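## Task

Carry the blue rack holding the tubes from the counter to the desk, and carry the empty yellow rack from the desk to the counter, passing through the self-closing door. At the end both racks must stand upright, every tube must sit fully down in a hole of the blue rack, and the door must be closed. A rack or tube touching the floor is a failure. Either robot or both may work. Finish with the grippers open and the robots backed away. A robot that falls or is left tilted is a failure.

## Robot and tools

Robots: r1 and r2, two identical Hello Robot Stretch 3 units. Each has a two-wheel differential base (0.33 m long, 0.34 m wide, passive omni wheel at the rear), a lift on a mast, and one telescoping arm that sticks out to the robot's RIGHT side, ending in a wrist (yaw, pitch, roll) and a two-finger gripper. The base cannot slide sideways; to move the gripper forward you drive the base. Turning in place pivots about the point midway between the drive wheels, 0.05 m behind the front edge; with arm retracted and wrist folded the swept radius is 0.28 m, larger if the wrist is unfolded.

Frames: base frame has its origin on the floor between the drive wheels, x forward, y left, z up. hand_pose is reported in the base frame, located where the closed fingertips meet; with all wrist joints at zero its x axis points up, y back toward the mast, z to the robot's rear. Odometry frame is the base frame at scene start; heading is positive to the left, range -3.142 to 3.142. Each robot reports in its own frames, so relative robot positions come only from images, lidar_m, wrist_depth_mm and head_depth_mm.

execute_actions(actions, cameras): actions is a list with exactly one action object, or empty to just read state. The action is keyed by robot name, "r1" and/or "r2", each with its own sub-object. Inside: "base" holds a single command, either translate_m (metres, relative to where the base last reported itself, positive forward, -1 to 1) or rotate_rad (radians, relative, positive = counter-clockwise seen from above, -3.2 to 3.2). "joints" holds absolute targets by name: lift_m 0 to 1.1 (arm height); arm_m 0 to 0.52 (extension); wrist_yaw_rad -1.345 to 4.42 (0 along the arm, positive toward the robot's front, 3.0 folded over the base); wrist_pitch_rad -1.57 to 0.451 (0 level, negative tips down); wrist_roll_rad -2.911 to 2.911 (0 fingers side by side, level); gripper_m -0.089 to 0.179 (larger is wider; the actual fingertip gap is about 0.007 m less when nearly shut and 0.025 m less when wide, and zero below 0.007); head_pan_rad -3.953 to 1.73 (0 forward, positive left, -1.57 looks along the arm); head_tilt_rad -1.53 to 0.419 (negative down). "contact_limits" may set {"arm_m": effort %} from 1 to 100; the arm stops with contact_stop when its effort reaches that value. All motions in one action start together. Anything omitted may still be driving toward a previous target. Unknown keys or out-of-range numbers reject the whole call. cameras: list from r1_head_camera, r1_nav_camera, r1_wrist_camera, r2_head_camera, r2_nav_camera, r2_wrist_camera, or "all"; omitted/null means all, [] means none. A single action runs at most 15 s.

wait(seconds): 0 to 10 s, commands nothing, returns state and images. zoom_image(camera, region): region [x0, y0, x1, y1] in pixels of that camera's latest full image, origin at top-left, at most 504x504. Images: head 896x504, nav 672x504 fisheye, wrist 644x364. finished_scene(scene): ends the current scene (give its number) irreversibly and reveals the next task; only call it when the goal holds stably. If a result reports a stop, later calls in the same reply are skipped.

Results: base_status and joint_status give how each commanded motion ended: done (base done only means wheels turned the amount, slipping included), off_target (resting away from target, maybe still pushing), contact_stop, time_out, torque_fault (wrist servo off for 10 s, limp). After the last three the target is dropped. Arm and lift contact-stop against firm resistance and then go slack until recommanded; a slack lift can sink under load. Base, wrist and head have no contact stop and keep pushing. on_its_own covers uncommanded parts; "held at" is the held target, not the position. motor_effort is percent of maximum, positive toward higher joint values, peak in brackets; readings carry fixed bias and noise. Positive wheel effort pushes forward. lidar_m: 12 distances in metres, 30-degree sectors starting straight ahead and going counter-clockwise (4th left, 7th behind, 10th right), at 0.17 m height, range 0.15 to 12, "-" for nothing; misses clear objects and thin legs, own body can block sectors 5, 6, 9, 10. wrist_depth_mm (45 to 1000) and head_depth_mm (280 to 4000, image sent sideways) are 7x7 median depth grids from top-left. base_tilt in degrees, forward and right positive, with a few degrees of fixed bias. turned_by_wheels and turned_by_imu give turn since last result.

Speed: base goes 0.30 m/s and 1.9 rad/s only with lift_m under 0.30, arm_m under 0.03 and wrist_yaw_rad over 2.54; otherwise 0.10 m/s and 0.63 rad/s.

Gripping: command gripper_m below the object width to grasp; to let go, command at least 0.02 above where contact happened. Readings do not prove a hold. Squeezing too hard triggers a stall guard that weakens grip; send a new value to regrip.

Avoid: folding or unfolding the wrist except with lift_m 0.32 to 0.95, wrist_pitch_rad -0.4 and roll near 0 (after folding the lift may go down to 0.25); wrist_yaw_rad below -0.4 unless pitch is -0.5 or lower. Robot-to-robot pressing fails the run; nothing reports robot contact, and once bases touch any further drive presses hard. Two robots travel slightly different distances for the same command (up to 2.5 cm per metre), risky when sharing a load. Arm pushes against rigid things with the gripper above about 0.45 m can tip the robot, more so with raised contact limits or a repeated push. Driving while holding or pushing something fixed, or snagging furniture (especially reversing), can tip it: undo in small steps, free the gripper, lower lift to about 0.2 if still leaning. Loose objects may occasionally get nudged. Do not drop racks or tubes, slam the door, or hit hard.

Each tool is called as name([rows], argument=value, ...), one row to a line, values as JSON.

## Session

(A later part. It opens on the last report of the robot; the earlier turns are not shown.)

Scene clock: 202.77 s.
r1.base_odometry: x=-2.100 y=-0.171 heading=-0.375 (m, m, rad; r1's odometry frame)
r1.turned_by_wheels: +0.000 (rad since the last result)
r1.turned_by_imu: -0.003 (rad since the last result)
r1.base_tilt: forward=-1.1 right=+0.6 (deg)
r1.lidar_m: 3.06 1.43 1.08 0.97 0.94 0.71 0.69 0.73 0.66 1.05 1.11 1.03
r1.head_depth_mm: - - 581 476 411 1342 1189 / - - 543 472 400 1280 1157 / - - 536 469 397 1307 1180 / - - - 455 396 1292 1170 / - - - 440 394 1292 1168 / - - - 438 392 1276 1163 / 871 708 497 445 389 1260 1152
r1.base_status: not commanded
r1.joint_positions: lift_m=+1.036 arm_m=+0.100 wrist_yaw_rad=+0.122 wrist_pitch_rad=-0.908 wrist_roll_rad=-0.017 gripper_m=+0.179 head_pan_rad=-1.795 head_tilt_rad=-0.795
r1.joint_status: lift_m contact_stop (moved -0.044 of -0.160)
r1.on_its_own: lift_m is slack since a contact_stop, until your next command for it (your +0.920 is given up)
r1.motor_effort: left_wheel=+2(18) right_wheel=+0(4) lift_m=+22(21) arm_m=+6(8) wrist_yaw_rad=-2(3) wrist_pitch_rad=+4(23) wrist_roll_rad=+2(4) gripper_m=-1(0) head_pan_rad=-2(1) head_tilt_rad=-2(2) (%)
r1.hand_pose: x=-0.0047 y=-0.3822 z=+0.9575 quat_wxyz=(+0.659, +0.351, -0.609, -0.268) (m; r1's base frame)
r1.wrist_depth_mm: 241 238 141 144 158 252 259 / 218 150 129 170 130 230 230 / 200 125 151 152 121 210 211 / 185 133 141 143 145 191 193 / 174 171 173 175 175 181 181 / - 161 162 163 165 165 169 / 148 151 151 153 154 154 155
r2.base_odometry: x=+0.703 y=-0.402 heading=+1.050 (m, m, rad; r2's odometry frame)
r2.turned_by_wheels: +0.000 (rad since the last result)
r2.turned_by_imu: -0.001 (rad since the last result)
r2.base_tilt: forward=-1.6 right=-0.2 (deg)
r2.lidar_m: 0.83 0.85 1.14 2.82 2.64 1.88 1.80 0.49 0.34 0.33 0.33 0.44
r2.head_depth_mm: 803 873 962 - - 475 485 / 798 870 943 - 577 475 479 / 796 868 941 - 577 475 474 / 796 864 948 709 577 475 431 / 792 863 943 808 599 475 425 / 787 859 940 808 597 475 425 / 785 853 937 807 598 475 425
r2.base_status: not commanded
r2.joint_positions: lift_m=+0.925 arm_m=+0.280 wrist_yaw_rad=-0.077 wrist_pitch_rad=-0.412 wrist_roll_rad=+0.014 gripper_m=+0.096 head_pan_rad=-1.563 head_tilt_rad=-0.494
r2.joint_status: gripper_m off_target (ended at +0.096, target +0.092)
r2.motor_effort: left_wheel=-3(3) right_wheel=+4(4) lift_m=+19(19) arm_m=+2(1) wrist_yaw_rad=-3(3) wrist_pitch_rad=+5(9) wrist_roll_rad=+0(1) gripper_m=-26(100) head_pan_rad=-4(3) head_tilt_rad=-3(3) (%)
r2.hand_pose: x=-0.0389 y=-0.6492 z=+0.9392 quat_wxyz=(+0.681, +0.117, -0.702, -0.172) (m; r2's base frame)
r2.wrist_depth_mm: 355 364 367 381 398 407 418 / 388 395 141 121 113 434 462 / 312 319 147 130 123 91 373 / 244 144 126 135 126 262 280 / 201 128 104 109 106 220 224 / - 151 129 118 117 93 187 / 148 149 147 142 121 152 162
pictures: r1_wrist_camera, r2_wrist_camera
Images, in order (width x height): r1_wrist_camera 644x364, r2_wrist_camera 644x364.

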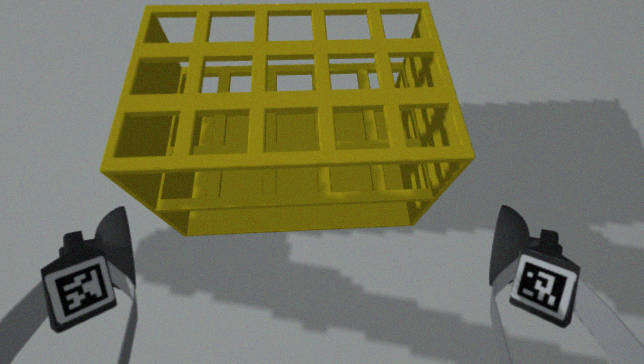

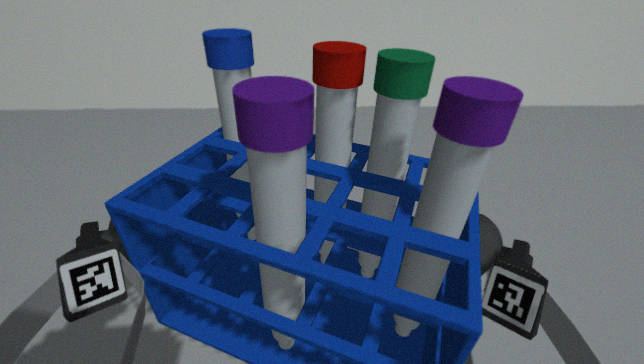

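execute_actions([
  {"r1":{"base":{"translate_m":0.018},"joints":{"lift_m":1.05}},"r2":{"joints":{"lift_m":1.03}}},
], cameras=[])

execute_actions([
  {"r1":{"joints":{"arm_m":0.15}},"r2":{"joints":{"arm_m":0.0}}},
], cameras=[])

execute_actions([
  {"r1":{"joints":{"lift_m":1.01}},"r2":{"joints":{"wrist_yaw_rad":2.3}}},
], cameras=["r1_wrist_camera","r2_wrist_camera","r2_nav_camera"])

Scene clock: 218.83 s.
r1.base_odometry: x=-2.083 y=-0.178 heading=-0.375 (m, m, rad; r1's odometry frame)
r1.turned_by_wheels: +0.000 (rad since the last result)
r1.turned_by_imu: -0.001 (rad since the last result)
r1.base_tilt: forward=-1.1 right=+0.6 (deg)
r1.lidar_m: 3.05 1.42 1.08 0.96 0.96 0.73 0.71 0.75 0.67 1.05 1.10 1.02
r1.head_depth_mm: - 717 580 475 412 1339 1194 / 964 - 559 472 400 1262 1153 / - - 554 470 397 1323 1176 / - - 567 466 395 1302 1169 / - - - 450 393 1281 1168 / - - - 447 390 1283 1157 / 873 671 533 445 389 1251 1155
r1.base_status: done
r1.joint_positions: lift_m=+1.050 arm_m=+0.100 wrist_yaw_rad=+0.122 wrist_pitch_rad=-0.908 wrist_roll_rad=-0.017 gripper_m=+0.179 head_pan_rad=-1.795 head_tilt_rad=-0.795
r1.joint_status: all done
r1.motor_effort: left_wheel=+2(8) right_wheel=-2(7) lift_m=+25(31) arm_m=+3(6) wrist_yaw_rad=-2(2) wrist_pitch_rad=+4(4) wrist_roll_rad=+2(2) gripper_m=-1(0) head_pan_rad=-3(3) head_tilt_rad=-2(2) (%)
r1.hand_pose: x=-0.0047 y=-0.3824 z=+0.9717 quat_wxyz=(+0.659, +0.351, -0.609, -0.268) (m; r1's base frame)
r1.wrist_depth_mm: 259 262 264 268 272 272 278 / 238 237 144 149 171 247 250 / 217 218 132 136 134 223 228 / 200 201 131 162 160 202 210 / 187 186 182 185 187 195 195 / - 174 175 177 177 179 181 / 160 163 164 166 166 167 169
r2.base_odometry: x=+0.703 y=-0.402 heading=+1.050 (m, m, rad; r2's odometry frame)
r2.turned_by_wheels: +0.000 (rad since the last result)
r2.turned_by_imu: -0.002 (rad since the last result)
r2.base_tilt: forward=-1.6 right=-0.1 (deg)
r2.lidar_m: 0.83 0.85 1.14 2.81 2.64 1.89 1.80 0.49 0.34 0.33 0.33 0.44
r2.head_depth_mm: 805 852 981 806 599 475 486 / 798 845 - 766 599 475 479 / 797 843 - 701 598 475 473 / 793 855 932 702 598 475 430 / 790 861 942 806 598 475 425 / 787 859 939 806 599 476 425 / 786 855 935 807 599 476 426
r2.base_status: not commanded
r2.joint_positions: lift_m=+1.030 arm_m=+0.280 wrist_yaw_rad=-0.077 wrist_pitch_rad=-0.424 wrist_roll_rad=+0.014 gripper_m=+0.109 head_pan_rad=-1.563 head_tilt_rad=-0.494
r2.joint_status: all done
r2.on_its_own: gripper_m is held at +0.108, not at your +0.092, by its stall guard, which is not easing now
r2.motor_effort: left_wheel=-3(3) right_wheel=+4(4) lift_m=+27(27) arm_m=+1(2) wrist_yaw_rad=-3(3) wrist_pitch_rad=+11(12) wrist_roll_rad=+1(0) gripper_m=-21(22) head_pan_rad=-3(4) head_tilt_rad=-2(3) (%)
r2.hand_pose: x=-0.0388 y=-0.6478 z=+1.0412 quat_wxyz=(+0.680, +0.121, -0.701, -0.176) (m; r2's base frame)
r2.wrist_depth_mm: 354 366 371 386 396 406 424 / 387 394 411 418 436 448 462 / 422 440 451 138 479 495 522 / 404 409 407 174 169 447 458 / 342 142 182 124 132 366 370 / - 140 154 157 130 - 308 / 241 135 161 148 113 257 266
pictures: none
No camera images: the call's "cameras" was empty. Leave "cameras" out to get every camera's image.

Scene clock: 222.10 s.
r1.base_odometry: x=-2.083 y=-0.178 heading=-0.375 (m, m, rad; r1's odometry frame)
r1.turned_by_wheels: +0.000 (rad since the last result)
r1.turned_by_imu: +0.000 (rad since the last result)
r1.base_tilt: forward=-1.1 right=+0.6 (deg)
r1.lidar_m: 3.04 1.42 1.08 0.96 0.96 0.73 0.71 0.75 0.67 1.05 1.11 1.02
r1.head_depth_mm: - 718 581 475 410 1336 1190 / 925 723 576 472 401 1267 1159 / 921 675 570 469 398 1322 1175 / - 669 575 465 395 1299 1166 / - - 508 462 393 1287 1162 / - - - 459 391 1289 1157 / 874 673 502 446 389 1253 1150
r1.base_status: not commanded
r1.joint_positions: lift_m=+1.050 arm_m=+0.150 wrist_yaw_rad=+0.122 wrist_pitch_rad=-0.908 wrist_roll_rad=-0.017 gripper_m=+0.179 head_pan_rad=-1.795 head_tilt_rad=-0.795
r1.joint_status: all done
r1.motor_effort: left_wheel=+1(1) right_wheel=-2(2) lift_m=+25(26) arm_m=+3(3) wrist_yaw_rad=-2(2) wrist_pitch_rad=+4(4) wrist_roll_rad=+2(2) gripper_m=+0(0) head_pan_rad=-3(2) head_tilt_rad=-2(2) (%)
r1.hand_pose: x=-0.0048 y=-0.4324 z=+0.9717 quat_wxyz=(+0.658, +0.351, -0.610, -0.268) (m; r1's base frame)
r1.wrist_depth_mm: 259 263 265 269 271 275 278 / 235 238 240 243 244 248 250 / 216 216 215 136 134 226 227 / 200 196 154 156 150 205 210 / 187 123 112 114 148 128 193 / - 115 135 134 140 173 181 / 161 161 161 164 166 168 168
r2.base_odometry: x=+0.703 y=-0.402 heading=+1.050 (m, m, rad; r2's odometry frame)
r2.turned_by_wheels: +0.000 (rad since the last result)
r2.turned_by_imu: -0.001 (rad since the last result)
r2.base_tilt: forward=-1.6 right=-0.2 (deg)
r2.lidar_m: 0.83 0.85 1.14 2.82 2.64 1.88 1.80 0.49 0.34 0.33 0.33 0.44
r2.head_depth_mm: 802 876 946 - - - - / 799 870 955 897 - - - / 797 868 955 925 - - - / 794 866 951 846 412 462 425 / 790 859 944 806 538 475 426 / 788 857 938 806 599 476 425 / 785 854 935 807 598 475 425
r2.base_status: not commanded
r2.joint_positions: lift_m=+1.030 arm_m=+0.001 wrist_yaw_rad=-0.078 wrist_pitch_rad=-0.424 wrist_roll_rad=+0.014 gripper_m=+0.109 head_pan_rad=-1.563 head_tilt_rad=-0.494
r2.joint_status: all done
r2.on_its_own: gripper_m is held at +0.108, not at your +0.092, by its stall guard, which is not easing now
r2.motor_effort: left_wheel=-3(3) right_wheel=+4(4) lift_m=+26(26) arm_m=-2(4) wrist_yaw_rad=-2(3) wrist_pitch_rad=+11(11) wrist_roll_rad=+0(0) gripper_m=-21(21) head_pan_rad=-3(4) head_tilt_rad=-3(3) (%)
r2.hand_pose: x=-0.0390 y=-0.3690 z=+1.0412 quat_wxyz=(+0.680, +0.121, -0.701, -0.177) (m; r2's base frame)
r2.wrist_depth_mm: 580 596 613 633 637 674 689 / 637 658 660 687 703 716 749 / 506 525 537 138 575 586 609 / 403 407 407 175 168 448 465 / 339 142 181 124 131 369 372 / - 140 153 157 131 - 313 / 243 135 161 148 113 257 269
pictures: none
No camera images: the call's "cameras" was empty. Leave "cameras" out to get every camera's image.

Scene clock: 224.30 s.
r1.base_odometry: x=-2.083 y=-0.178 heading=-0.375 (m, m, rad; r1's odometry frame)
r1.turned_by_wheels: +0.000 (rad since the last result)
r1.turned_by_imu: -0.001 (rad since the last result)
r1.base_tilt: forward=-1.2 right=+0.5 (deg)
r1.lidar_m: 3.04 1.42 1.08 0.96 0.96 0.73 0.71 0.75 0.67 1.05 1.10 1.02
r1.head_depth_mm: - - 580 475 411 1344 1185 / - 737 578 473 401 1276 1158 / 953 - 571 471 399 1321 1173 / - - 584 466 396 1301 1172 / - - - 461 393 1294 1168 / - - - 460 391 1294 1158 / 878 670 471 446 389 1251 1158
r1.base_status: not commanded
r1.joint_positions: lift_m=+1.035 arm_m=+0.150 wrist_yaw_rad=+0.122 wrist_pitch_rad=-0.903 wrist_roll_rad=-0.016 gripper_m=+0.179 head_pan_rad=-1.795 head_tilt_rad=-0.795
r1.joint_status: lift_m contact_stop (moved -0.015 of -0.040)
r1.on_its_own: lift_m is slack since a contact_stop, until your next command for it (your +1.010 is given up)
r1.motor_effort: left_wheel=+2(13) right_wheel=-1(2) lift_m=+22(22) arm_m=+6(6) wrist_yaw_rad=-2(2) wrist_pitch_rad=+1(15) wrist_roll_rad=+1(2) gripper_m=-1(0) head_pan_rad=-2(2) head_tilt_rad=-2(3) (%)
r1.hand_pose: x=-0.0046 y=-0.4333 z=+0.9577 quat_wxyz=(+0.659, +0.349, -0.611, -0.267) (m; r1's base frame)
r1.wrist_depth_mm: 243 245 247 251 254 256 257 / 220 221 225 219 143 231 232 / 202 199 116 116 119 205 211 / 185 134 142 107 106 121 195 / 175 97 99 134 136 101 180 / - 103 92 121 129 161 168 / 148 147 147 153 153 155 155
r2.base_odometry: x=+0.703 y=-0.402 heading=+1.050 (m, m, rad; r2's odometry frame)
r2.turned_by_wheels: +0.000 (rad since the last result)
r2.turned_by_imu: +0.000 (rad since the last result)
r2.base_tilt: forward=-1.6 right=-0.2 (deg)
r2.lidar_m: 0.83 0.85 1.14 2.81 2.64 1.89 1.80 0.49 0.34 0.32 0.33 0.44
r2.head_depth_mm: 803 875 947 - - - 510 / 801 870 956 899 - - - / 797 867 949 894 - - - / 793 865 950 848 - - - / 791 860 944 807 - 449 426 / 790 858 941 808 622 475 425 / 785 853 939 806 598 475 425
r2.base_status: not commanded
r2.joint_positions: lift_m=+1.030 arm_m=+0.001 wrist_yaw_rad=+2.297 wrist_pitch_rad=-0.424 wrist_roll_rad=+0.014 gripper_m=+0.109 head_pan_rad=-1.563 head_tilt_rad=-0.494
r2.joint_status: all done
r2.on_its_own: gripper_m is held at +0.108, not at your +0.092, by its stall guard, which is not easing now
r2.motor_effort: left_wheel=-3(3) right_wheel=+3(4) lift_m=+27(26) arm_m=-2(2) wrist_yaw_rad=+4(5) wrist_pitch_rad=+11(11) wrist_roll_rad=+0(0) gripper_m=-20(21) head_pan_rad=-4(3) head_tilt_rad=-2(2) (%)
r2.hand_pose: x=+0.1460 y=+0.0024 z=+1.0412 quat_wxyz=(+0.418, +0.695, -0.151, +0.565) (m; r2's base frame)
r2.wrist_depth_mm: - - - 872 713 625 529 / - - - 924 784 650 559 / - - - 137 846 695 601 / - - - 176 168 743 632 / - 142 181 124 131 759 665 / - 139 153 157 131 - 712 / - 135 161 148 113 942 543
pictures: r1_wrist_camera, r2_nav_camera (sideways: a quarter turn counterclockwise sets it upright), r2_wrist_camera
Images, in order (width x height): r1_wrist_camera 644x364, r2_nav_camera 672x504, r2_wrist_camera 644x364.

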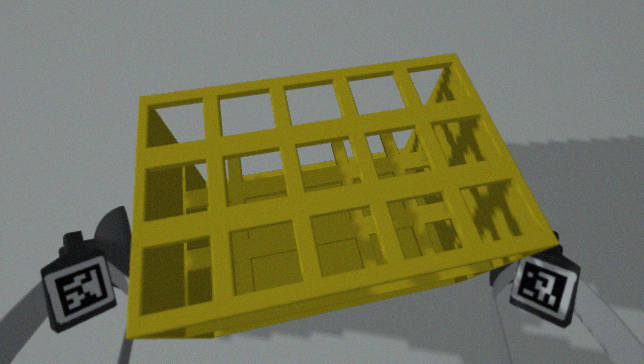

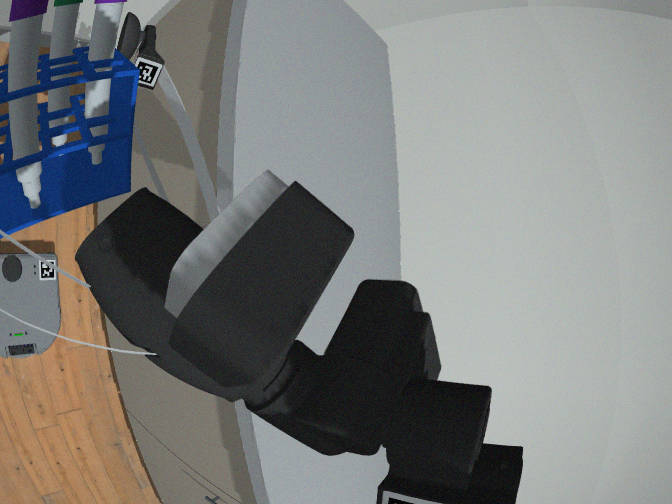

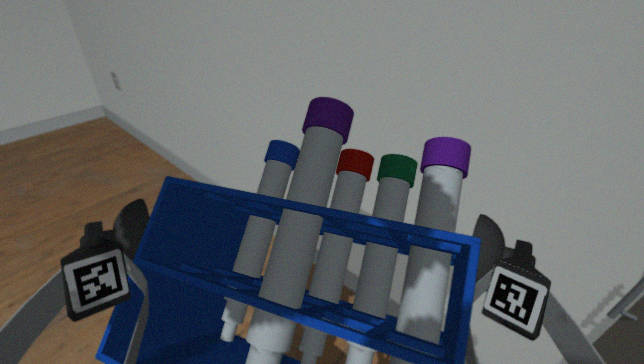

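execute_actions([
  {"r1":{"joints":{"lift_m":1.07}},"r2":{"joints":{"wrist_yaw_rad":-0.08,"lift_m":1.09}}},
], cameras=["r2_wrist_camera","r2_head_camera"])

execute_actions([
  {"r1":{"base":{"translate_m":-0.05},"joints":{"wrist_yaw_rad":0.3,"arm_m":0.13}},"r2":{"joints":{"arm_m":0.15}}},
], cameras=["r1_wrist_camera","r2_wrist_camera","r2_head_camera"])

Scene clock: 240.43 s.
r1.base_odometry: x=-2.083 y=-0.178 heading=-0.375 (m, m, rad; r1's odometry frame)
r1.turned_by_wheels: +0.000 (rad since the last result)
r1.turned_by_imu: -0.001 (rad since the last result)
r1.base_tilt: forward=-1.1 right=+0.5 (deg)
r1.lidar_m: 3.05 1.42 1.08 0.97 0.96 0.73 0.71 0.75 0.67 1.05 1.10 1.02
r1.head_depth_mm: 950 745 580 476 411 1338 1191 / 934 734 576 472 400 1274 1160 / - 719 571 469 398 1328 1183 / - 718 548 466 396 1302 1170 / - 716 492 463 393 1285 1168 / - - 477 458 390 1283 1153 / 855 722 471 446 388 1259 1151
r1.base_status: not commanded
r1.joint_positions: lift_m=+1.070 arm_m=+0.150 wrist_yaw_rad=+0.122 wrist_pitch_rad=-0.905 wrist_roll_rad=-0.016 gripper_m=+0.179 head_pan_rad=-1.795 head_tilt_rad=-0.795
r1.joint_status: all done
r1.motor_effort: left_wheel=+2(2) right_wheel=-2(2) lift_m=+25(26) arm_m=+3(5) wrist_yaw_rad=-1(2) wrist_pitch_rad=+3(3) wrist_roll_rad=+1(1) gripper_m=+0(1) head_pan_rad=-3(2) head_tilt_rad=-2(2) (%)
r1.hand_pose: x=-0.0047 y=-0.4330 z=+0.9921 quat_wxyz=(+0.658, +0.350, -0.610, -0.268) (m; r1's base frame)
r1.wrist_depth_mm: 290 294 296 300 302 303 307 / 263 266 268 269 273 274 280 / 242 241 244 244 193 251 256 / 223 224 146 148 150 231 233 / 209 206 144 133 158 181 214 / - 190 150 161 160 194 201 / 178 181 176 184 185 186 188
r2.base_odometry: x=+0.703 y=-0.402 heading=+1.050 (m, m, rad; r2's odometry frame)
r2.turned_by_wheels: +0.000 (rad since the last result)
r2.turned_by_imu: -0.001 (rad since the last result)
r2.base_tilt: forward=-1.6 right=-0.2 (deg)
r2.lidar_m: 0.83 0.85 1.14 2.82 2.64 1.89 1.80 0.49 0.34 0.33 0.33 0.44
r2.head_depth_mm: 788 - - - - - 508 / 788 - - - - - - / 786 - - - - - 497 / 792 861 945 392 549 475 432 / 793 861 941 849 556 475 426 / 789 857 938 808 599 476 425 / 783 852 932 807 599 475 425
r2.base_status: not commanded
r2.joint_positions: lift_m=+1.090 arm_m=+0.001 wrist_yaw_rad=-0.077 wrist_pitch_rad=-0.424 wrist_roll_rad=+0.014 gripper_m=+0.109 head_pan_rad=-1.563 head_tilt_rad=-0.494
r2.joint_status: all done
r2.on_its_own: gripper_m is held at +0.108, not at your +0.092, by its stall guard, which is not easing now
r2.motor_effort: left_wheel=-2(3) right_wheel=+3(3) lift_m=+26(27) arm_m=-2(2) wrist_yaw_rad=-4(5) wrist_pitch_rad=+11(11) wrist_roll_rad=+0(0) gripper_m=-20(20) head_pan_rad=-4(4) head_tilt_rad=-3(2) (%)
r2.hand_pose: x=-0.0386 y=-0.3690 z=+1.1012 quat_wxyz=(+0.680, +0.121, -0.701, -0.176) (m; r2's base frame)
r2.wrist_depth_mm: 578 605 613 632 649 677 696 / 634 656 663 683 714 735 758 / 629 645 655 138 704 736 748 / 499 508 498 175 168 551 562 / 413 142 182 124 132 457 456 / 360 139 153 157 131 - 382 / 297 135 161 148 113 319 330
pictures: r2_head_camera (sideways: a quarter turn clockwise sets it upright), r2_wrist_camera
Images, in order (width x height): r2_head_camera 896x504, r2_wrist_camera 644x364.

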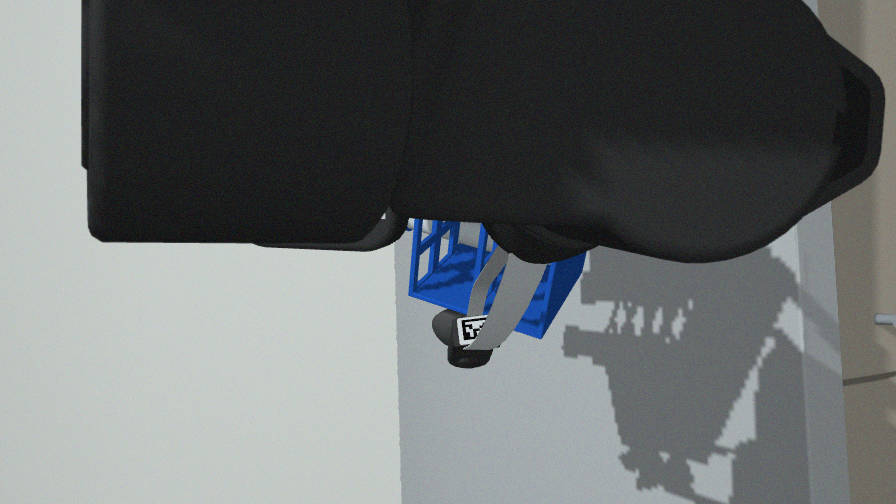

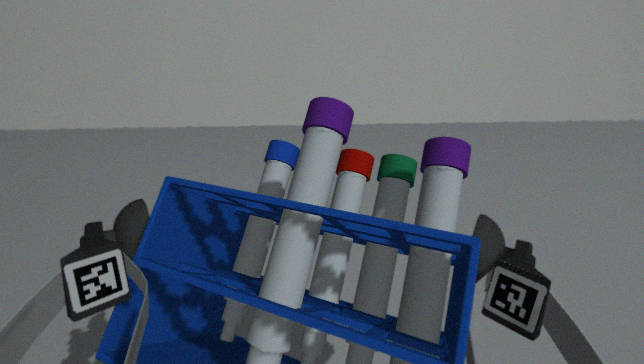

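Scene clock: 242.90 s.
r1.base_odometry: x=-2.130 y=-0.159 heading=-0.375 (m, m, rad; r1's odometry frame)
r1.turned_by_wheels: +0.000 (rad since the last result)
r1.turned_by_imu: +0.000 (rad since the last result)
r1.base_tilt: forward=-1.1 right=+0.5 (deg)
r1.lidar_m: 3.09 1.43 1.08 0.97 0.90 0.68 0.66 0.70 0.64 1.05 1.10 1.06
r1.head_depth_mm: 953 742 579 475 403 1344 1189 / - 737 575 472 400 1310 1165 / - 702 569 468 397 1273 1172 / - 692 566 466 395 1302 1170 / - - 528 462 393 1283 1166 / - - - 460 391 1271 1164 / - 670 486 456 388 1260 1160
r1.base_status: done
r1.joint_positions: lift_m=+1.070 arm_m=+0.130 wrist_yaw_rad=+0.298 wrist_pitch_rad=-0.905 wrist_roll_rad=-0.016 gripper_m=+0.179 head_pan_rad=-1.795 head_tilt_rad=-0.795
r1.joint_status: all done
r1.motor_effort: left_wheel=+2(4) right_wheel=-2(8) lift_m=+25(26) arm_m=-4(6) wrist_yaw_rad=+1(0) wrist_pitch_rad=+3(3) wrist_roll_rad=+1(1) gripper_m=-1(1) head_pan_rad=-2(3) head_tilt_rad=-2(2) (%)
r1.hand_pose: x=+0.0193 y=-0.4084 z=+0.9921 quat_wxyz=(+0.679, +0.402, -0.577, -0.209) (m; r1's base frame)
r1.wrist_depth_mm: 289 291 295 299 303 306 307 / 264 265 263 265 272 276 279 / 241 238 190 192 245 251 252 / 223 177 146 147 181 231 233 / 207 162 168 174 206 217 217 / - 193 194 196 197 199 202 / 179 180 183 183 185 186 188
r2.base_odometry: x=+0.703 y=-0.402 heading=+1.050 (m, m, rad; r2's odometry frame)
r2.turned_by_wheels: +0.000 (rad since the last result)
r2.turned_by_imu: -0.001 (rad since the last result)
r2.base_tilt: forward=-1.7 right=-0.2 (deg)
r2.lidar_m: 0.83 0.85 1.14 2.82 2.63 1.88 1.80 0.49 0.34 0.33 0.33 0.44
r2.head_depth_mm: - - - 805 599 475 485 / - - - 702 598 475 479 / 783 - - 702 598 475 474 / 787 863 918 703 598 475 431 / 790 861 935 768 599 476 426 / 790 858 940 805 597 475 425 / 784 853 935 809 598 476 425
r2.base_status: not commanded
r2.joint_positions: lift_m=+1.090 arm_m=+0.150 wrist_yaw_rad=-0.078 wrist_pitch_rad=-0.424 wrist_roll_rad=+0.014 gripper_m=+0.109 head_pan_rad=-1.563 head_tilt_rad=-0.494
r2.joint_status: all done
r2.on_its_own: gripper_m is held at +0.108, not at your +0.092, by its stall guard, which is not easing now
r2.motor_effort: left_wheel=-3(3) right_wheel=+4(3) lift_m=+26(26) arm_m=+2(1) wrist_yaw_rad=-3(3) wrist_pitch_rad=+11(11) wrist_roll_rad=+0(0) gripper_m=-21(21) head_pan_rad=-3(3) head_tilt_rad=-2(3) (%)
r2.hand_pose: x=-0.0389 y=-0.5177 z=+1.1012 quat_wxyz=(+0.680, +0.121, -0.701, -0.177) (m; r2's base frame)
r2.wrist_depth_mm: 461 474 486 500 513 527 548 / 504 514 541 543 558 591 603 / 556 575 584 138 619 645 663 / 491 501 502 175 169 548 561 / 411 143 180 124 132 452 455 / 360 139 154 157 131 - 384 / 297 135 161 149 113 315 330
pictures: r1_wrist_camera, r2_head_camera (sideways: a quarter turn clockwise sets it upright), r2_wrist_camera
Images, in order (width x height): r1_wrist_camera 644x364, r2_head_camera 896x504, r2_wrist_camera 644x364.

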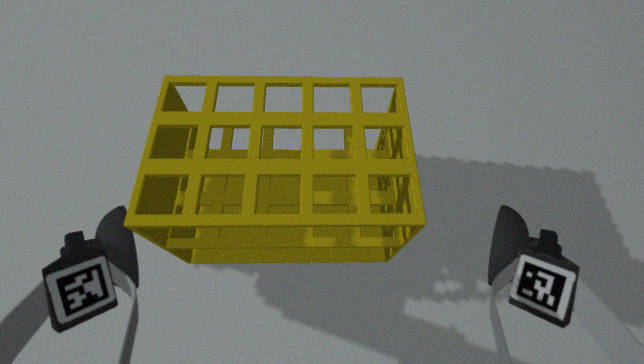

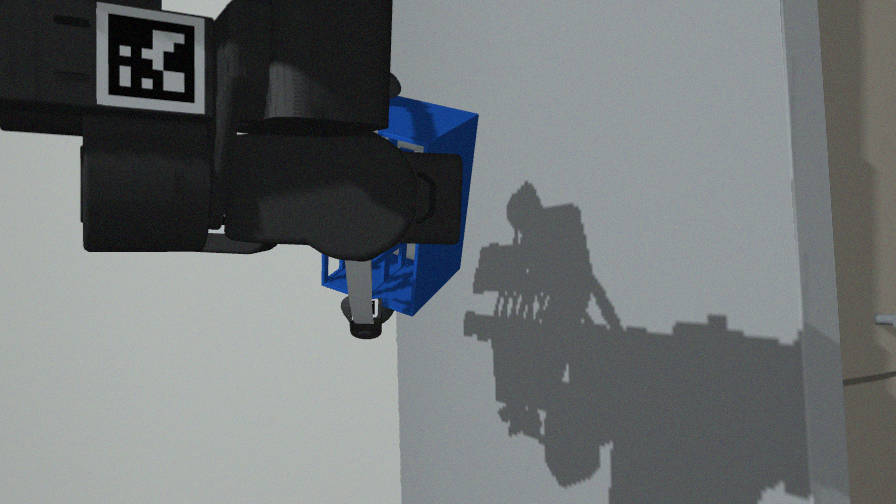

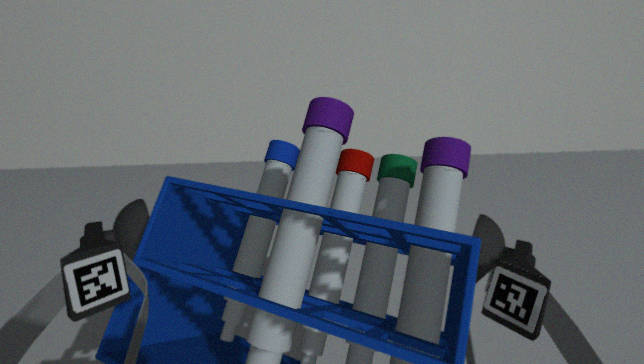

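execute_actions([
  {"r1":{"base":{"translate_m":-0.025}},"r2":{"joints":{"wrist_pitch_rad":0.45,"arm_m":0.1}}},
], cameras=["r1_wrist_camera","r2_wrist_camera","r2_head_camera","r2_nav_camera"])

Scene clock: 256.87 s.
r1.base_odometry: x=-2.153 y=-0.150 heading=-0.375 (m, m, rad; r1's odometry frame)
r1.turned_by_wheels: +0.000 (rad since the last result)
r1.turned_by_imu: +0.000 (rad since the last result)
r1.base_tilt: forward=-1.1 right=+0.5 (deg)
r1.lidar_m: 3.12 1.43 1.09 0.98 0.86 0.65 0.64 0.67 0.63 1.04 1.10 1.08
r1.head_depth_mm: 963 743 582 476 403 1342 1192 / - 735 576 472 400 1328 1159 / - 702 572 469 399 1264 1161 / - 691 567 465 395 1298 1173 / - - 527 463 393 1270 1166 / - - - 459 391 1259 1160 / - 671 501 456 388 1256 1156
r1.base_status: done
r1.joint_positions: lift_m=+1.070 arm_m=+0.130 wrist_yaw_rad=+0.298 wrist_pitch_rad=-0.905 wrist_roll_rad=-0.016 gripper_m=+0.179 head_pan_rad=-1.795 head_tilt_rad=-0.795
r1.joint_status: not commanded
r1.motor_effort: left_wheel=+1(4) right_wheel=-2(8) lift_m=+25(26) arm_m=-4(4) wrist_yaw_rad=+1(1) wrist_pitch_rad=+3(3) wrist_roll_rad=+1(1) gripper_m=+0(0) head_pan_rad=-2(2) head_tilt_rad=-2(2) (%)
r1.hand_pose: x=+0.0193 y=-0.4084 z=+0.9921 quat_wxyz=(+0.679, +0.402, -0.577, -0.209) (m; r1's base frame)
r1.wrist_depth_mm: 292 292 297 298 301 305 308 / 264 263 263 175 271 274 280 / 240 188 159 190 243 252 252 / 222 177 146 183 224 233 232 / 209 165 202 207 212 216 216 / - 192 195 195 197 198 203 / 177 182 182 183 185 186 187
r2.base_odometry: x=+0.703 y=-0.402 heading=+1.050 (m, m, rad; r2's odometry frame)
r2.turned_by_wheels: +0.000 (rad since the last result)
r2.turned_by_imu: -0.001 (rad since the last result)
r2.base_tilt: forward=-1.6 right=-0.3 (deg)
r2.lidar_m: 0.83 0.85 1.14 2.82 2.64 1.88 1.80 0.49 0.34 0.33 0.33 0.44
r2.head_depth_mm: - - - 715 597 475 486 / - - - 733 599 475 480 / - - - 719 597 475 474 / 391 856 943 770 599 475 431 / 764 866 945 808 598 475 426 / 787 858 941 806 598 475 425 / 786 853 935 807 598 475 425
r2.base_status: not commanded
r2.joint_positions: lift_m=+1.090 arm_m=+0.100 wrist_yaw_rad=-0.078 wrist_pitch_rad=+0.403 wrist_roll_rad=+0.014 gripper_m=+0.109 head_pan_rad=-1.563 head_tilt_rad=-0.494
r2.joint_status: all done
joint sent to its limit — the command would take r2.wrist_pitch_rad past its upper limit, so that joint was sent only as far as its limit.
r2.on_its_own: gripper_m is held at +0.108, not at your +0.092, by its stall guard, which is not easing now
r2.motor_effort: left_wheel=-2(3) right_wheel=+3(3) lift_m=+25(26) arm_m=-2(2) wrist_yaw_rad=-3(2) wrist_pitch_rad=+16(17) wrist_roll_rad=+0(0) gripper_m=-21(21) head_pan_rad=-3(4) head_tilt_rad=-2(2) (%)
r2.hand_pose: x=-0.0404 y=-0.4897 z=+1.3067 quat_wxyz=(+0.693, -0.167, -0.692, +0.115) (m; r2's base frame)
r2.wrist_depth_mm: 631 644 684 706 745 783 816 / 600 623 648 692 721 762 807 / 584 615 634 180 691 740 766 / 569 599 608 174 169 698 741 / 559 143 182 123 130 681 718 / 547 140 161 158 131 - 687 / 529 136 161 124 113 628 674
pictures: r1_wrist_camera, r2_head_camera (sideways: a quarter turn clockwise sets it upright), r2_nav_camera (sideways: a quarter turn counterclockwise sets it upright), r2_wrist_camera
Images, in order (width x height): r1_wrist_camera 644x364, r2_head_camera 896x504, r2_nav_camera 672x504, r2_wrist_camera 644x364.

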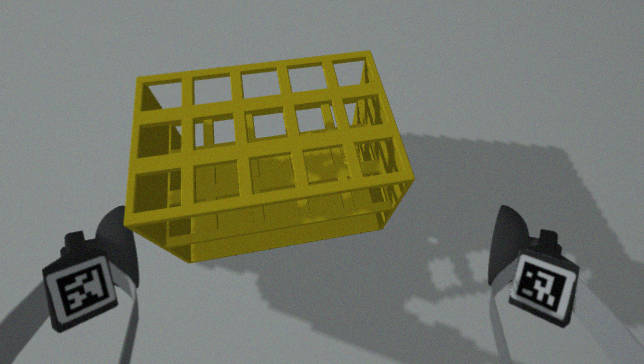

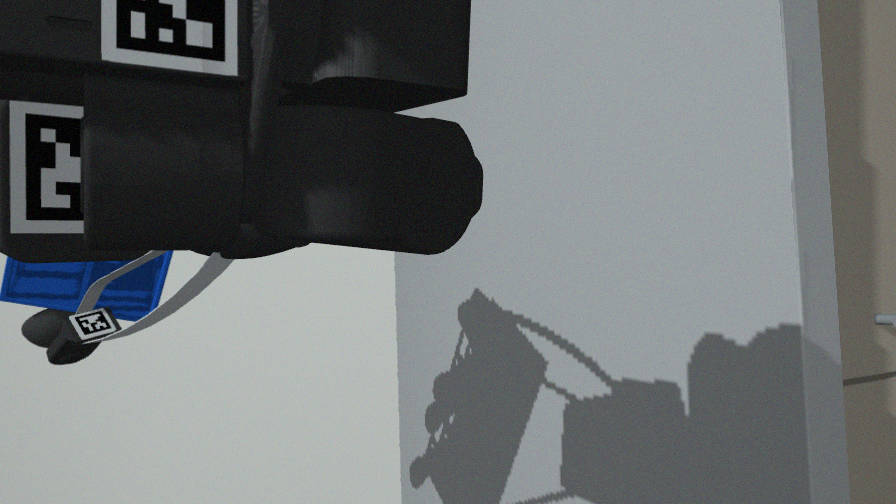

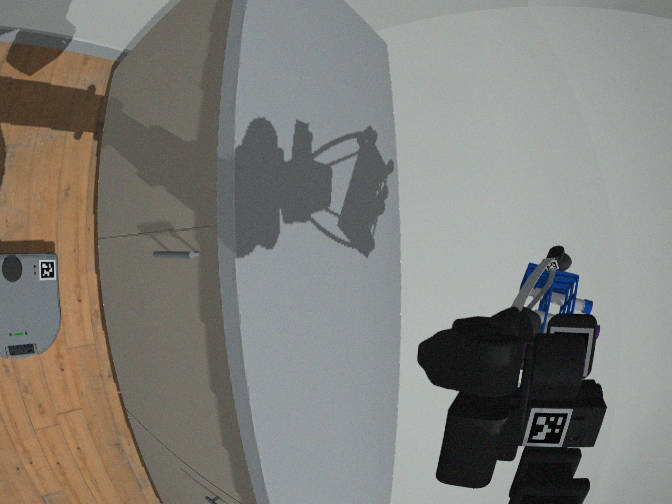

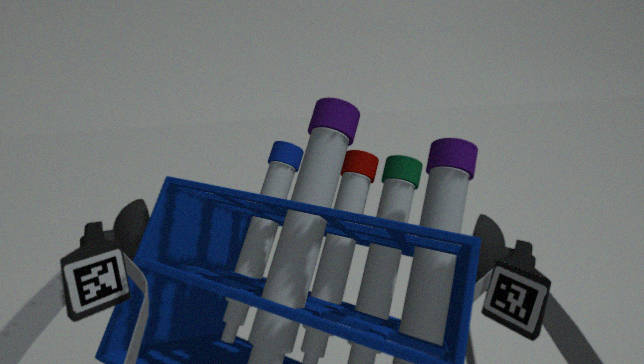

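execute_actions([
  {"r1":{"base":{"translate_m":0.015},"joints":{"wrist_yaw_rad":0.42}},"r2":{"joints":{"arm_m":0.0,"lift_m":0.87}}},
], cameras=["r1_wrist_camera","r2_nav_camera"])

execute_actions([
  {"r2":{"joints":{"wrist_yaw_rad":2.2,"head_pan_rad":0,"head_tilt_rad":-0.6}}},
], cameras=["r2_wrist_camera","r2_nav_camera"])

Scene clock: 293.47 s.
r1.base_odometry: x=-2.139 y=-0.156 heading=-0.374 (m, m, rad; r1's odometry frame)
r1.turned_by_wheels: +0.000 (rad since the last result)
r1.turned_by_imu: -0.001 (rad since the last result)
r1.base_tilt: forward=-1.1 right=+0.6 (deg)
r1.lidar_m: 3.11 1.43 1.08 0.97 0.88 0.67 0.65 0.69 0.64 1.05 1.10 1.07
r1.head_depth_mm: 962 745 579 476 403 1342 1186 / - 737 576 472 400 1336 1168 / - 702 569 469 398 1268 1170 / - 692 566 466 395 1298 1173 / - - 528 463 394 1288 1160 / - - - 459 391 1270 1160 / - 670 471 457 388 1254 1152
r1.base_status: done
r1.joint_positions: lift_m=+1.070 arm_m=+0.130 wrist_yaw_rad=+0.418 wrist_pitch_rad=-0.905 wrist_roll_rad=-0.016 gripper_m=+0.179 head_pan_rad=-1.795 head_tilt_rad=-0.795
r1.joint_status: all done
r1.motor_effort: left_wheel=+2(7) right_wheel=-2(5) lift_m=+26(26) arm_m=-4(4) wrist_yaw_rad=+1(2) wrist_pitch_rad=+3(2) wrist_roll_rad=+1(1) gripper_m=+0(1) head_pan_rad=-3(2) head_tilt_rad=-3(2) (%)
r1.hand_pose: x=+0.0349 y=-0.4026 z=+0.9921 quat_wxyz=(+0.691, +0.436, -0.552, -0.168) (m; r1's base frame)
r1.wrist_depth_mm: 290 294 296 299 301 304 310 / 264 265 261 265 267 278 277 / 240 243 186 161 165 252 253 / 222 223 175 180 150 227 233 / 207 208 200 202 206 215 215 / - 193 194 197 198 198 201 / 178 182 182 183 184 186 186
r2.base_odometry: x=+0.703 y=-0.402 heading=+1.050 (m, m, rad; r2's odometry frame)
r2.turned_by_wheels: +0.000 (rad since the last result)
r2.turned_by_imu: -0.001 (rad since the last result)
r2.base_tilt: forward=-1.6 right=-0.2 (deg)
r2.lidar_m: 0.83 0.85 1.14 2.82 2.64 1.88 1.80 0.49 0.34 0.33 0.33 0.44
r2.head_depth_mm: 803 875 959 806 577 474 427 / 799 873 955 385 381 482 - / 796 866 939 382 386 - - / 793 865 946 416 416 490 476 / 792 861 940 846 557 475 426 / 788 857 942 808 599 476 425 / 787 853 934 807 598 475 425
r2.base_status: not commanded
r2.joint_positions: lift_m=+0.870 arm_m=+0.001 wrist_yaw_rad=-0.078 wrist_pitch_rad=+0.404 wrist_roll_rad=+0.014 gripper_m=+0.109 head_pan_rad=-1.563 head_tilt_rad=-0.494
r2.joint_status: all done
r2.on_its_own: gripper_m is held at +0.108, not at your +0.092, by its stall guard, which is not easing now
r2.motor_effort: left_wheel=-3(2) right_wheel=+3(3) lift_m=+20(23) arm_m=-2(2) wrist_yaw_rad=-2(2) wrist_pitch_rad=+15(16) wrist_roll_rad=+0(0) gripper_m=-21(22) head_pan_rad=-3(4) head_tilt_rad=-2(2) (%)
r2.hand_pose: x=-0.0404 y=-0.3904 z=+1.0875 quat_wxyz=(+0.693, -0.168, -0.691, +0.116) (m; r2's base frame)
r2.wrist_depth_mm: 721 746 778 820 866 892 959 / 707 715 757 786 829 863 925 / 678 706 739 198 794 839 864 / 670 672 700 174 169 807 848 / 640 143 181 124 130 773 821 / 621 140 161 158 132 - 791 / 498 135 162 124 112 614 730
pictures: r1_wrist_camera, r2_nav_camera (sideways: a quarter turn counterclockwise sets it upright)
Images, in order (width x height): r1_wrist_camera 644x364, r2_nav_camera 672x504.

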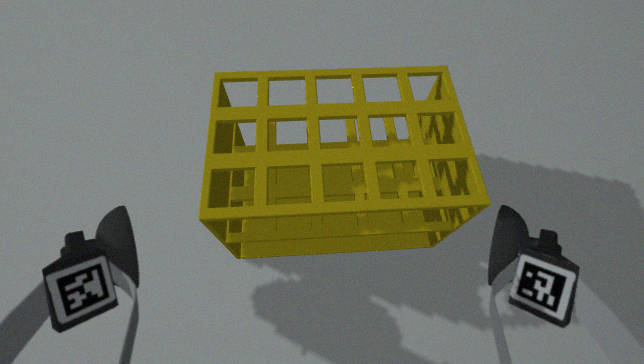

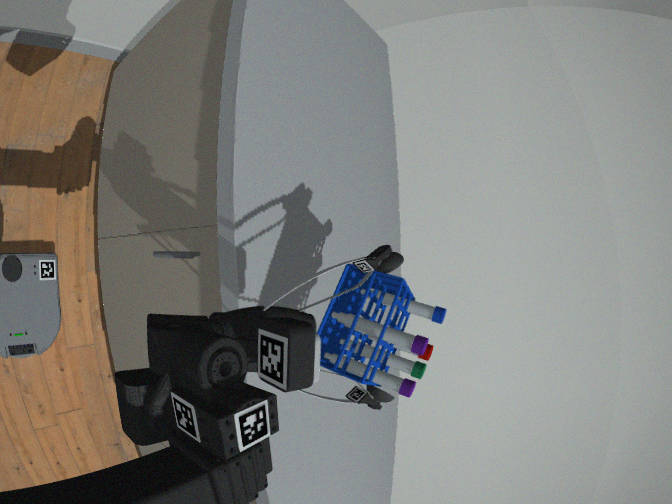

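Scene clock: 295.60 s.
r1.base_odometry: x=-2.139 y=-0.156 heading=-0.374 (m, m, rad; r1's odometry frame)
r1.turned_by_wheels: +0.000 (rad since the last result)
r1.turned_by_imu: +0.000 (rad since the last result)
r1.base_tilt: forward=-1.1 right=+0.6 (deg)
r1.lidar_m: 3.10 1.43 1.08 0.97 0.88 0.67 0.65 0.69 0.63 1.04 1.10 1.07
r1.head_depth_mm: 962 744 580 476 403 1346 1184 / - 736 575 472 401 1341 1164 / - 704 570 469 399 1269 1174 / - 694 566 465 396 1298 1177 / - - 527 462 393 1292 1159 / - - - 459 391 1268 1161 / - 671 471 456 389 1245 1157
r1.base_status: not commanded
r1.joint_positions: lift_m=+1.070 arm_m=+0.130 wrist_yaw_rad=+0.418 wrist_pitch_rad=-0.905 wrist_roll_rad=-0.016 gripper_m=+0.179 head_pan_rad=-1.795 head_tilt_rad=-0.795
r1.joint_status: not commanded
r1.motor_effort: left_wheel=+2(2) right_wheel=-2(2) lift_m=+26(25) arm_m=-4(4) wrist_yaw_rad=+2(2) wrist_pitch_rad=+3(3) wrist_roll_rad=+1(1) gripper_m=+0(0) head_pan_rad=-2(2) head_tilt_rad=-2(3) (%)
r1.hand_pose: x=+0.0349 y=-0.4026 z=+0.9921 quat_wxyz=(+0.691, +0.436, -0.552, -0.168) (m; r1's base frame)
r1.wrist_depth_mm: 289 292 296 297 300 308 307 / 261 267 263 263 267 274 278 / 241 245 186 160 166 251 254 / 224 223 176 179 149 227 233 / 208 208 200 201 205 215 215 / - 193 195 195 197 197 202 / 178 180 183 182 185 185 187
r2.base_odometry: x=+0.703 y=-0.402 heading=+1.050 (m, m, rad; r2's odometry frame)
r2.turned_by_wheels: +0.000 (rad since the last result)
r2.turned_by_imu: +0.000 (rad since the last result)
r2.base_tilt: forward=-1.6 right=-0.2 (deg)
r2.lidar_m: 0.83 0.85 1.14 2.82 2.64 1.89 1.80 0.49 0.34 0.33 0.33 0.44
r2.head_depth_mm: 689 762 855 915 804 - - / 685 758 850 964 1092 - - / 683 755 843 955 1058 - - / 679 751 838 946 1063 - - / 675 746 834 947 1083 1252 - / 671 742 828 936 1033 - - / 667 738 821 928 1074 1257 1257
r2.base_status: not commanded
r2.joint_positions: lift_m=+0.870 arm_m=+0.001 wrist_yaw_rad=+2.197 wrist_pitch_rad=+0.404 wrist_roll_rad=+0.014 gripper_m=+0.109 head_pan_rad=-0.007 head_tilt_rad=-0.592
r2.joint_status: all done
r2.on_its_own: gripper_m is held at +0.108, not at your +0.092, by its stall guard, which is not easing now
r2.motor_effort: left_wheel=-3(3) right_wheel=+3(3) lift_m=+20(20) arm_m=-2(2) wrist_yaw_rad=+4(7) wrist_pitch_rad=+15(15) wrist_roll_rad=+0(0) gripper_m=-20(21) head_pan_rad=+4(48) head_tilt_rad=-3(13) (%)
r2.hand_pose: x=+0.1773 y=-0.0024 z=+1.0875 quat_wxyz=(+0.186, +0.557, -0.443, +0.678) (m; r2's base frame)
r2.wrist_depth_mm: - - - - 857 752 649 / - - - - 822 722 635 / - - - 198 794 714 618 / - - - 175 169 669 602 / - 142 182 124 130 650 585 / - 139 161 158 132 - 567 / - 135 162 124 112 626 551
pictures: r2_nav_camera (sideways: a quarter turn counterclockwise sets it upright), r2_wrist_camera
Images, in order (width x height): r2_nav_camera 672x504, r2_wrist_camera 644x364.

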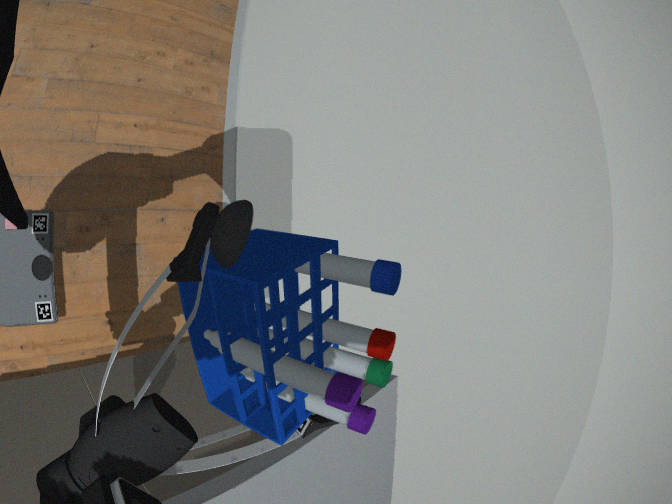

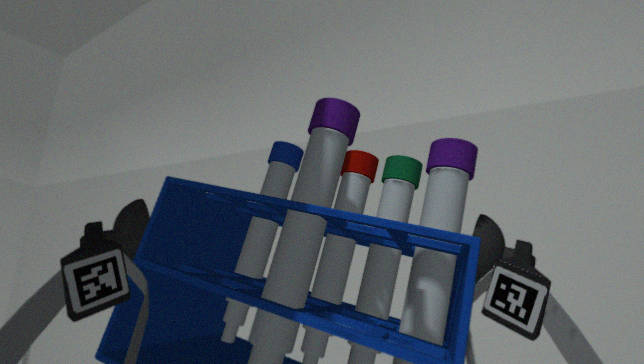

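execute_actions([
  {"r1":{"base":{"translate_m":-0.012},"joints":{"arm_m":0.165}},"r2":{"base":{"rotate_rad":2.7},"joints":{"head_tilt_rad":-0.3}}},
], cameras=[])

execute_actions([
  {"r1":{"joints":{"lift_m":1.0}}},
], cameras=["r1_wrist_camera","r2_nav_camera"])

Scene clock: 317.63 s.
r1.base_odometry: x=-2.150 y=-0.151 heading=-0.374 (m, m, rad; r1's odometry frame)
r1.turned_by_wheels: +0.000 (rad since the last result)
r1.turned_by_imu: -0.001 (rad since the last result)
r1.base_tilt: forward=-1.1 right=+0.6 (deg)
r1.lidar_m: 3.11 1.43 1.09 0.98 0.86 0.65 0.64 0.68 0.63 1.05 1.10 1.08
r1.head_depth_mm: 959 748 580 476 403 1339 1185 / 933 737 576 472 400 1326 1168 / - 729 570 469 398 1274 1166 / - 720 565 465 395 1294 1168 / - 692 544 462 393 1282 1171 / - - 505 460 390 1258 1160 / - 724 500 455 389 1261 1161
r1.base_status: done
r1.joint_positions: lift_m=+1.070 arm_m=+0.165 wrist_yaw_rad=+0.418 wrist_pitch_rad=-0.905 wrist_roll_rad=-0.016 gripper_m=+0.179 head_pan_rad=-1.795 head_tilt_rad=-0.795
r1.joint_status: all done
r1.motor_effort: left_wheel=+2(4) right_wheel=-2(7) lift_m=+25(26) arm_m=+3(1) wrist_yaw_rad=+1(1) wrist_pitch_rad=+3(3) wrist_roll_rad=+1(1) gripper_m=+0(0) head_pan_rad=-4(2) head_tilt_rad=-3(2) (%)
r1.hand_pose: x=+0.0350 y=-0.4370 z=+0.9921 quat_wxyz=(+0.691, +0.436, -0.552, -0.167) (m; r1's base frame)
r1.wrist_depth_mm: 288 292 293 297 302 304 307 / 263 265 266 270 273 274 278 / 241 241 158 161 244 250 253 / 222 216 146 179 179 232 233 / 209 138 135 170 160 216 216 / - 158 156 160 193 197 203 / 179 181 183 183 185 185 188
r2.base_odometry: x=+0.703 y=-0.402 heading=-2.533 (m, m, rad; r2's odometry frame)
r2.turned_by_wheels: +2.700 (rad since the last result)
r2.turned_by_imu: +2.685 (rad since the last result)
r2.base_tilt: forward=-1.6 right=-0.1 (deg)
r2.lidar_m: 1.85 1.80 0.46 0.34 0.33 0.34 0.47 0.83 0.87 1.22 2.81 2.47
r2.head_depth_mm: 2157 2289 2474 2644 2662 1955 1608 / 2027 2143 2291 2473 2561 1949 1530 / 1914 2034 2160 2309 2447 1954 1638 / 1808 1901 2019 2145 2294 1948 1584 / 1706 1805 1897 2027 2151 1969 1541 / 1630 1718 1800 1908 2038 1971 1638 / 1561 1627 1712 1798 1905 1935 1537
r2.base_status: done
r2.joint_positions: lift_m=+0.870 arm_m=+0.001 wrist_yaw_rad=+2.197 wrist_pitch_rad=+0.404 wrist_roll_rad=+0.014 gripper_m=+0.109 head_pan_rad=-0.007 head_tilt_rad=-0.310
r2.joint_status: all done
r2.on_its_own: gripper_m is held at +0.108, not at your +0.092, by its stall guard, which is not easing now
r2.motor_effort: left_wheel=-3(9) right_wheel=+4(8) lift_m=+20(20) arm_m=-2(2) wrist_yaw_rad=+3(4) wrist_pitch_rad=+15(15) wrist_roll_rad=+0(0) gripper_m=-21(20) head_pan_rad=+4(4) head_tilt_rad=+5(22) (%)
r2.hand_pose: x=+0.1772 y=-0.0024 z=+1.0875 quat_wxyz=(+0.186, +0.557, -0.443, +0.678) (m; r2's base frame)
r2.wrist_depth_mm: - - - - - - - / - - - - - - - / - - - 197 - - - / - - - 174 169 - - / - 143 181 124 130 - - / - 139 161 158 132 - - / 501 135 162 123 113 - -
pictures: none
No camera images: the call's "cameras" was empty. Leave "cameras" out to get every camera's image.

Scene clock: 319.40 s.
r1.base_odometry: x=-2.150 y=-0.151 heading=-0.374 (m, m, rad; r1's odometry frame)
r1.turned_by_wheels: +0.000 (rad since the last result)
r1.turned_by_imu: -0.010 (rad since the last result)
r1.base_tilt: forward=-1.2 right=+0.6 (deg)
r1.lidar_m: 3.12 1.45 1.09 0.97 0.87 0.66 0.64 0.67 0.63 1.04 1.10 1.08
r1.head_depth_mm: - - 580 476 402 1334 1181 / - 739 576 472 401 1335 1167 / 937 679 572 470 398 1256 1161 / - 668 567 465 396 1297 1165 / - - 539 463 394 1289 1158 / - - - 459 390 1261 1166 / 886 - 471 456 389 1261 1157
r1.base_status: not commanded
r1.joint_positions: lift_m=+1.034 arm_m=+0.165 wrist_yaw_rad=+0.430 wrist_pitch_rad=-0.898 wrist_roll_rad=-0.015 gripper_m=+0.179 head_pan_rad=-1.795 head_tilt_rad=-0.795
r1.joint_status: lift_m contact_stop (moved -0.035 of -0.070)
r1.on_its_own: lift_m is slack since a contact_stop, until your next command for it (your +1.000 is given up)
r1.motor_effort: left_wheel=+4(14) right_wheel=-3(4) lift_m=+21(24) arm_m=+6(6) wrist_yaw_rad=-8(10) wrist_pitch_rad=-1(23) wrist_roll_rad=+1(2) gripper_m=+0(1) head_pan_rad=-2(2) head_tilt_rad=-2(2) (%)
r1.hand_pose: x=+0.0372 y=-0.4375 z=+0.9576 quat_wxyz=(+0.692, +0.437, -0.551, -0.161) (m; r1's base frame)
r1.wrist_depth_mm: 244 245 249 250 252 256 259 / 220 214 131 130 134 231 233 / 201 120 120 158 126 211 211 / 185 106 107 140 128 192 192 / 172 103 131 130 130 174 179 / - 157 159 162 164 165 167 / 148 151 152 153 153 154 155
r2.base_odometry: x=+0.703 y=-0.402 heading=-2.533 (m, m, rad; r2's odometry frame)
r2.turned_by_wheels: +0.000 (rad since the last result)
r2.turned_by_imu: +0.000 (rad since the last result)
r2.base_tilt: forward=-1.6 right=-0.2 (deg)
r2.lidar_m: 1.85 1.80 0.46 0.34 0.33 0.34 0.47 0.83 0.87 1.23 2.82 2.47
r2.head_depth_mm: 2149 2298 2483 2652 2670 1949 1614 / 2025 2157 2313 2463 2569 1970 1536 / 1911 2025 2141 2311 2419 1967 1644 / 1797 1915 2015 2163 2295 1965 1585 / 1706 1803 1905 2012 2150 1972 1534 / 1635 1708 1802 1906 2024 1948 1640 / 1551 1628 1717 1809 1916 1952 1536
r2.base_status: not commanded
r2.joint_positions: lift_m=+0.870 arm_m=+0.001 wrist_yaw_rad=+2.197 wrist_pitch_rad=+0.404 wrist_roll_rad=+0.014 gripper_m=+0.109 head_pan_rad=-0.007 head_tilt_rad=-0.310
r2.joint_status: not commanded
r2.on_its_own: gripper_m is held at +0.108, not at your +0.092, by its stall guard, which is not easing now
r2.motor_effort: left_wheel=-3(3) right_wheel=+4(4) lift_m=+19(20) arm_m=-2(2) wrist_yaw_rad=+4(4) wrist_pitch_rad=+15(15) wrist_roll_rad=+0(0) gripper_m=-20(21) head_pan_rad=+4(4) head_tilt_rad=+4(4) (%)
r2.hand_pose: x=+0.1772 y=-0.0024 z=+1.0875 quat_wxyz=(+0.186, +0.557, -0.443, +0.678) (m; r2's base frame)
r2.wrist_depth_mm: - - - - - - - / - - - - - - - / - - - 196 - - - / - - - 174 169 - - / - 143 181 124 130 - - / - 139 160 158 131 - - / 506 135 162 124 113 - -
pictures: r1_wrist_camera, r2_nav_camera (sideways: a quarter turn counterclockwise sets it upright)
Images, in order (width x height): r1_wrist_camera 644x364, r2_nav_camera 672x504.

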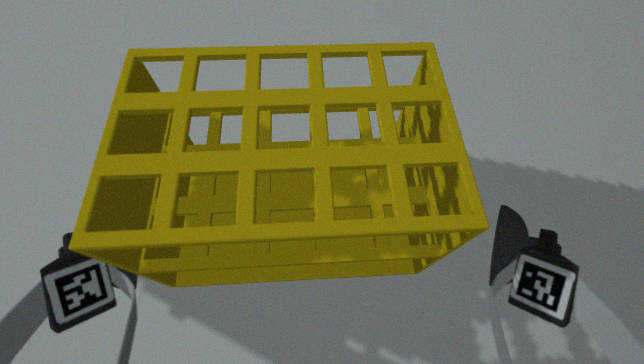

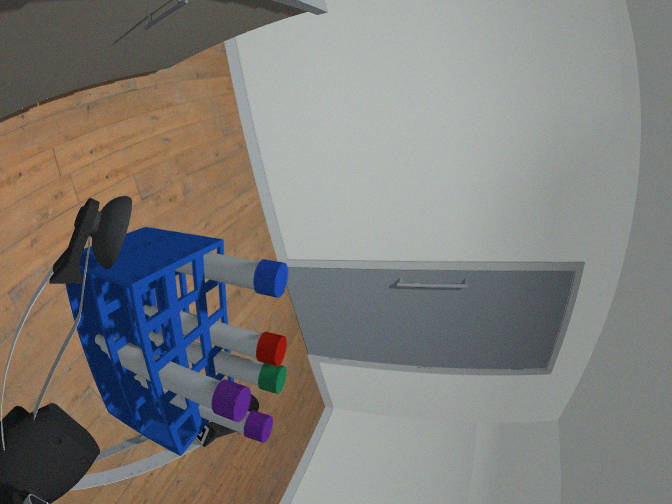

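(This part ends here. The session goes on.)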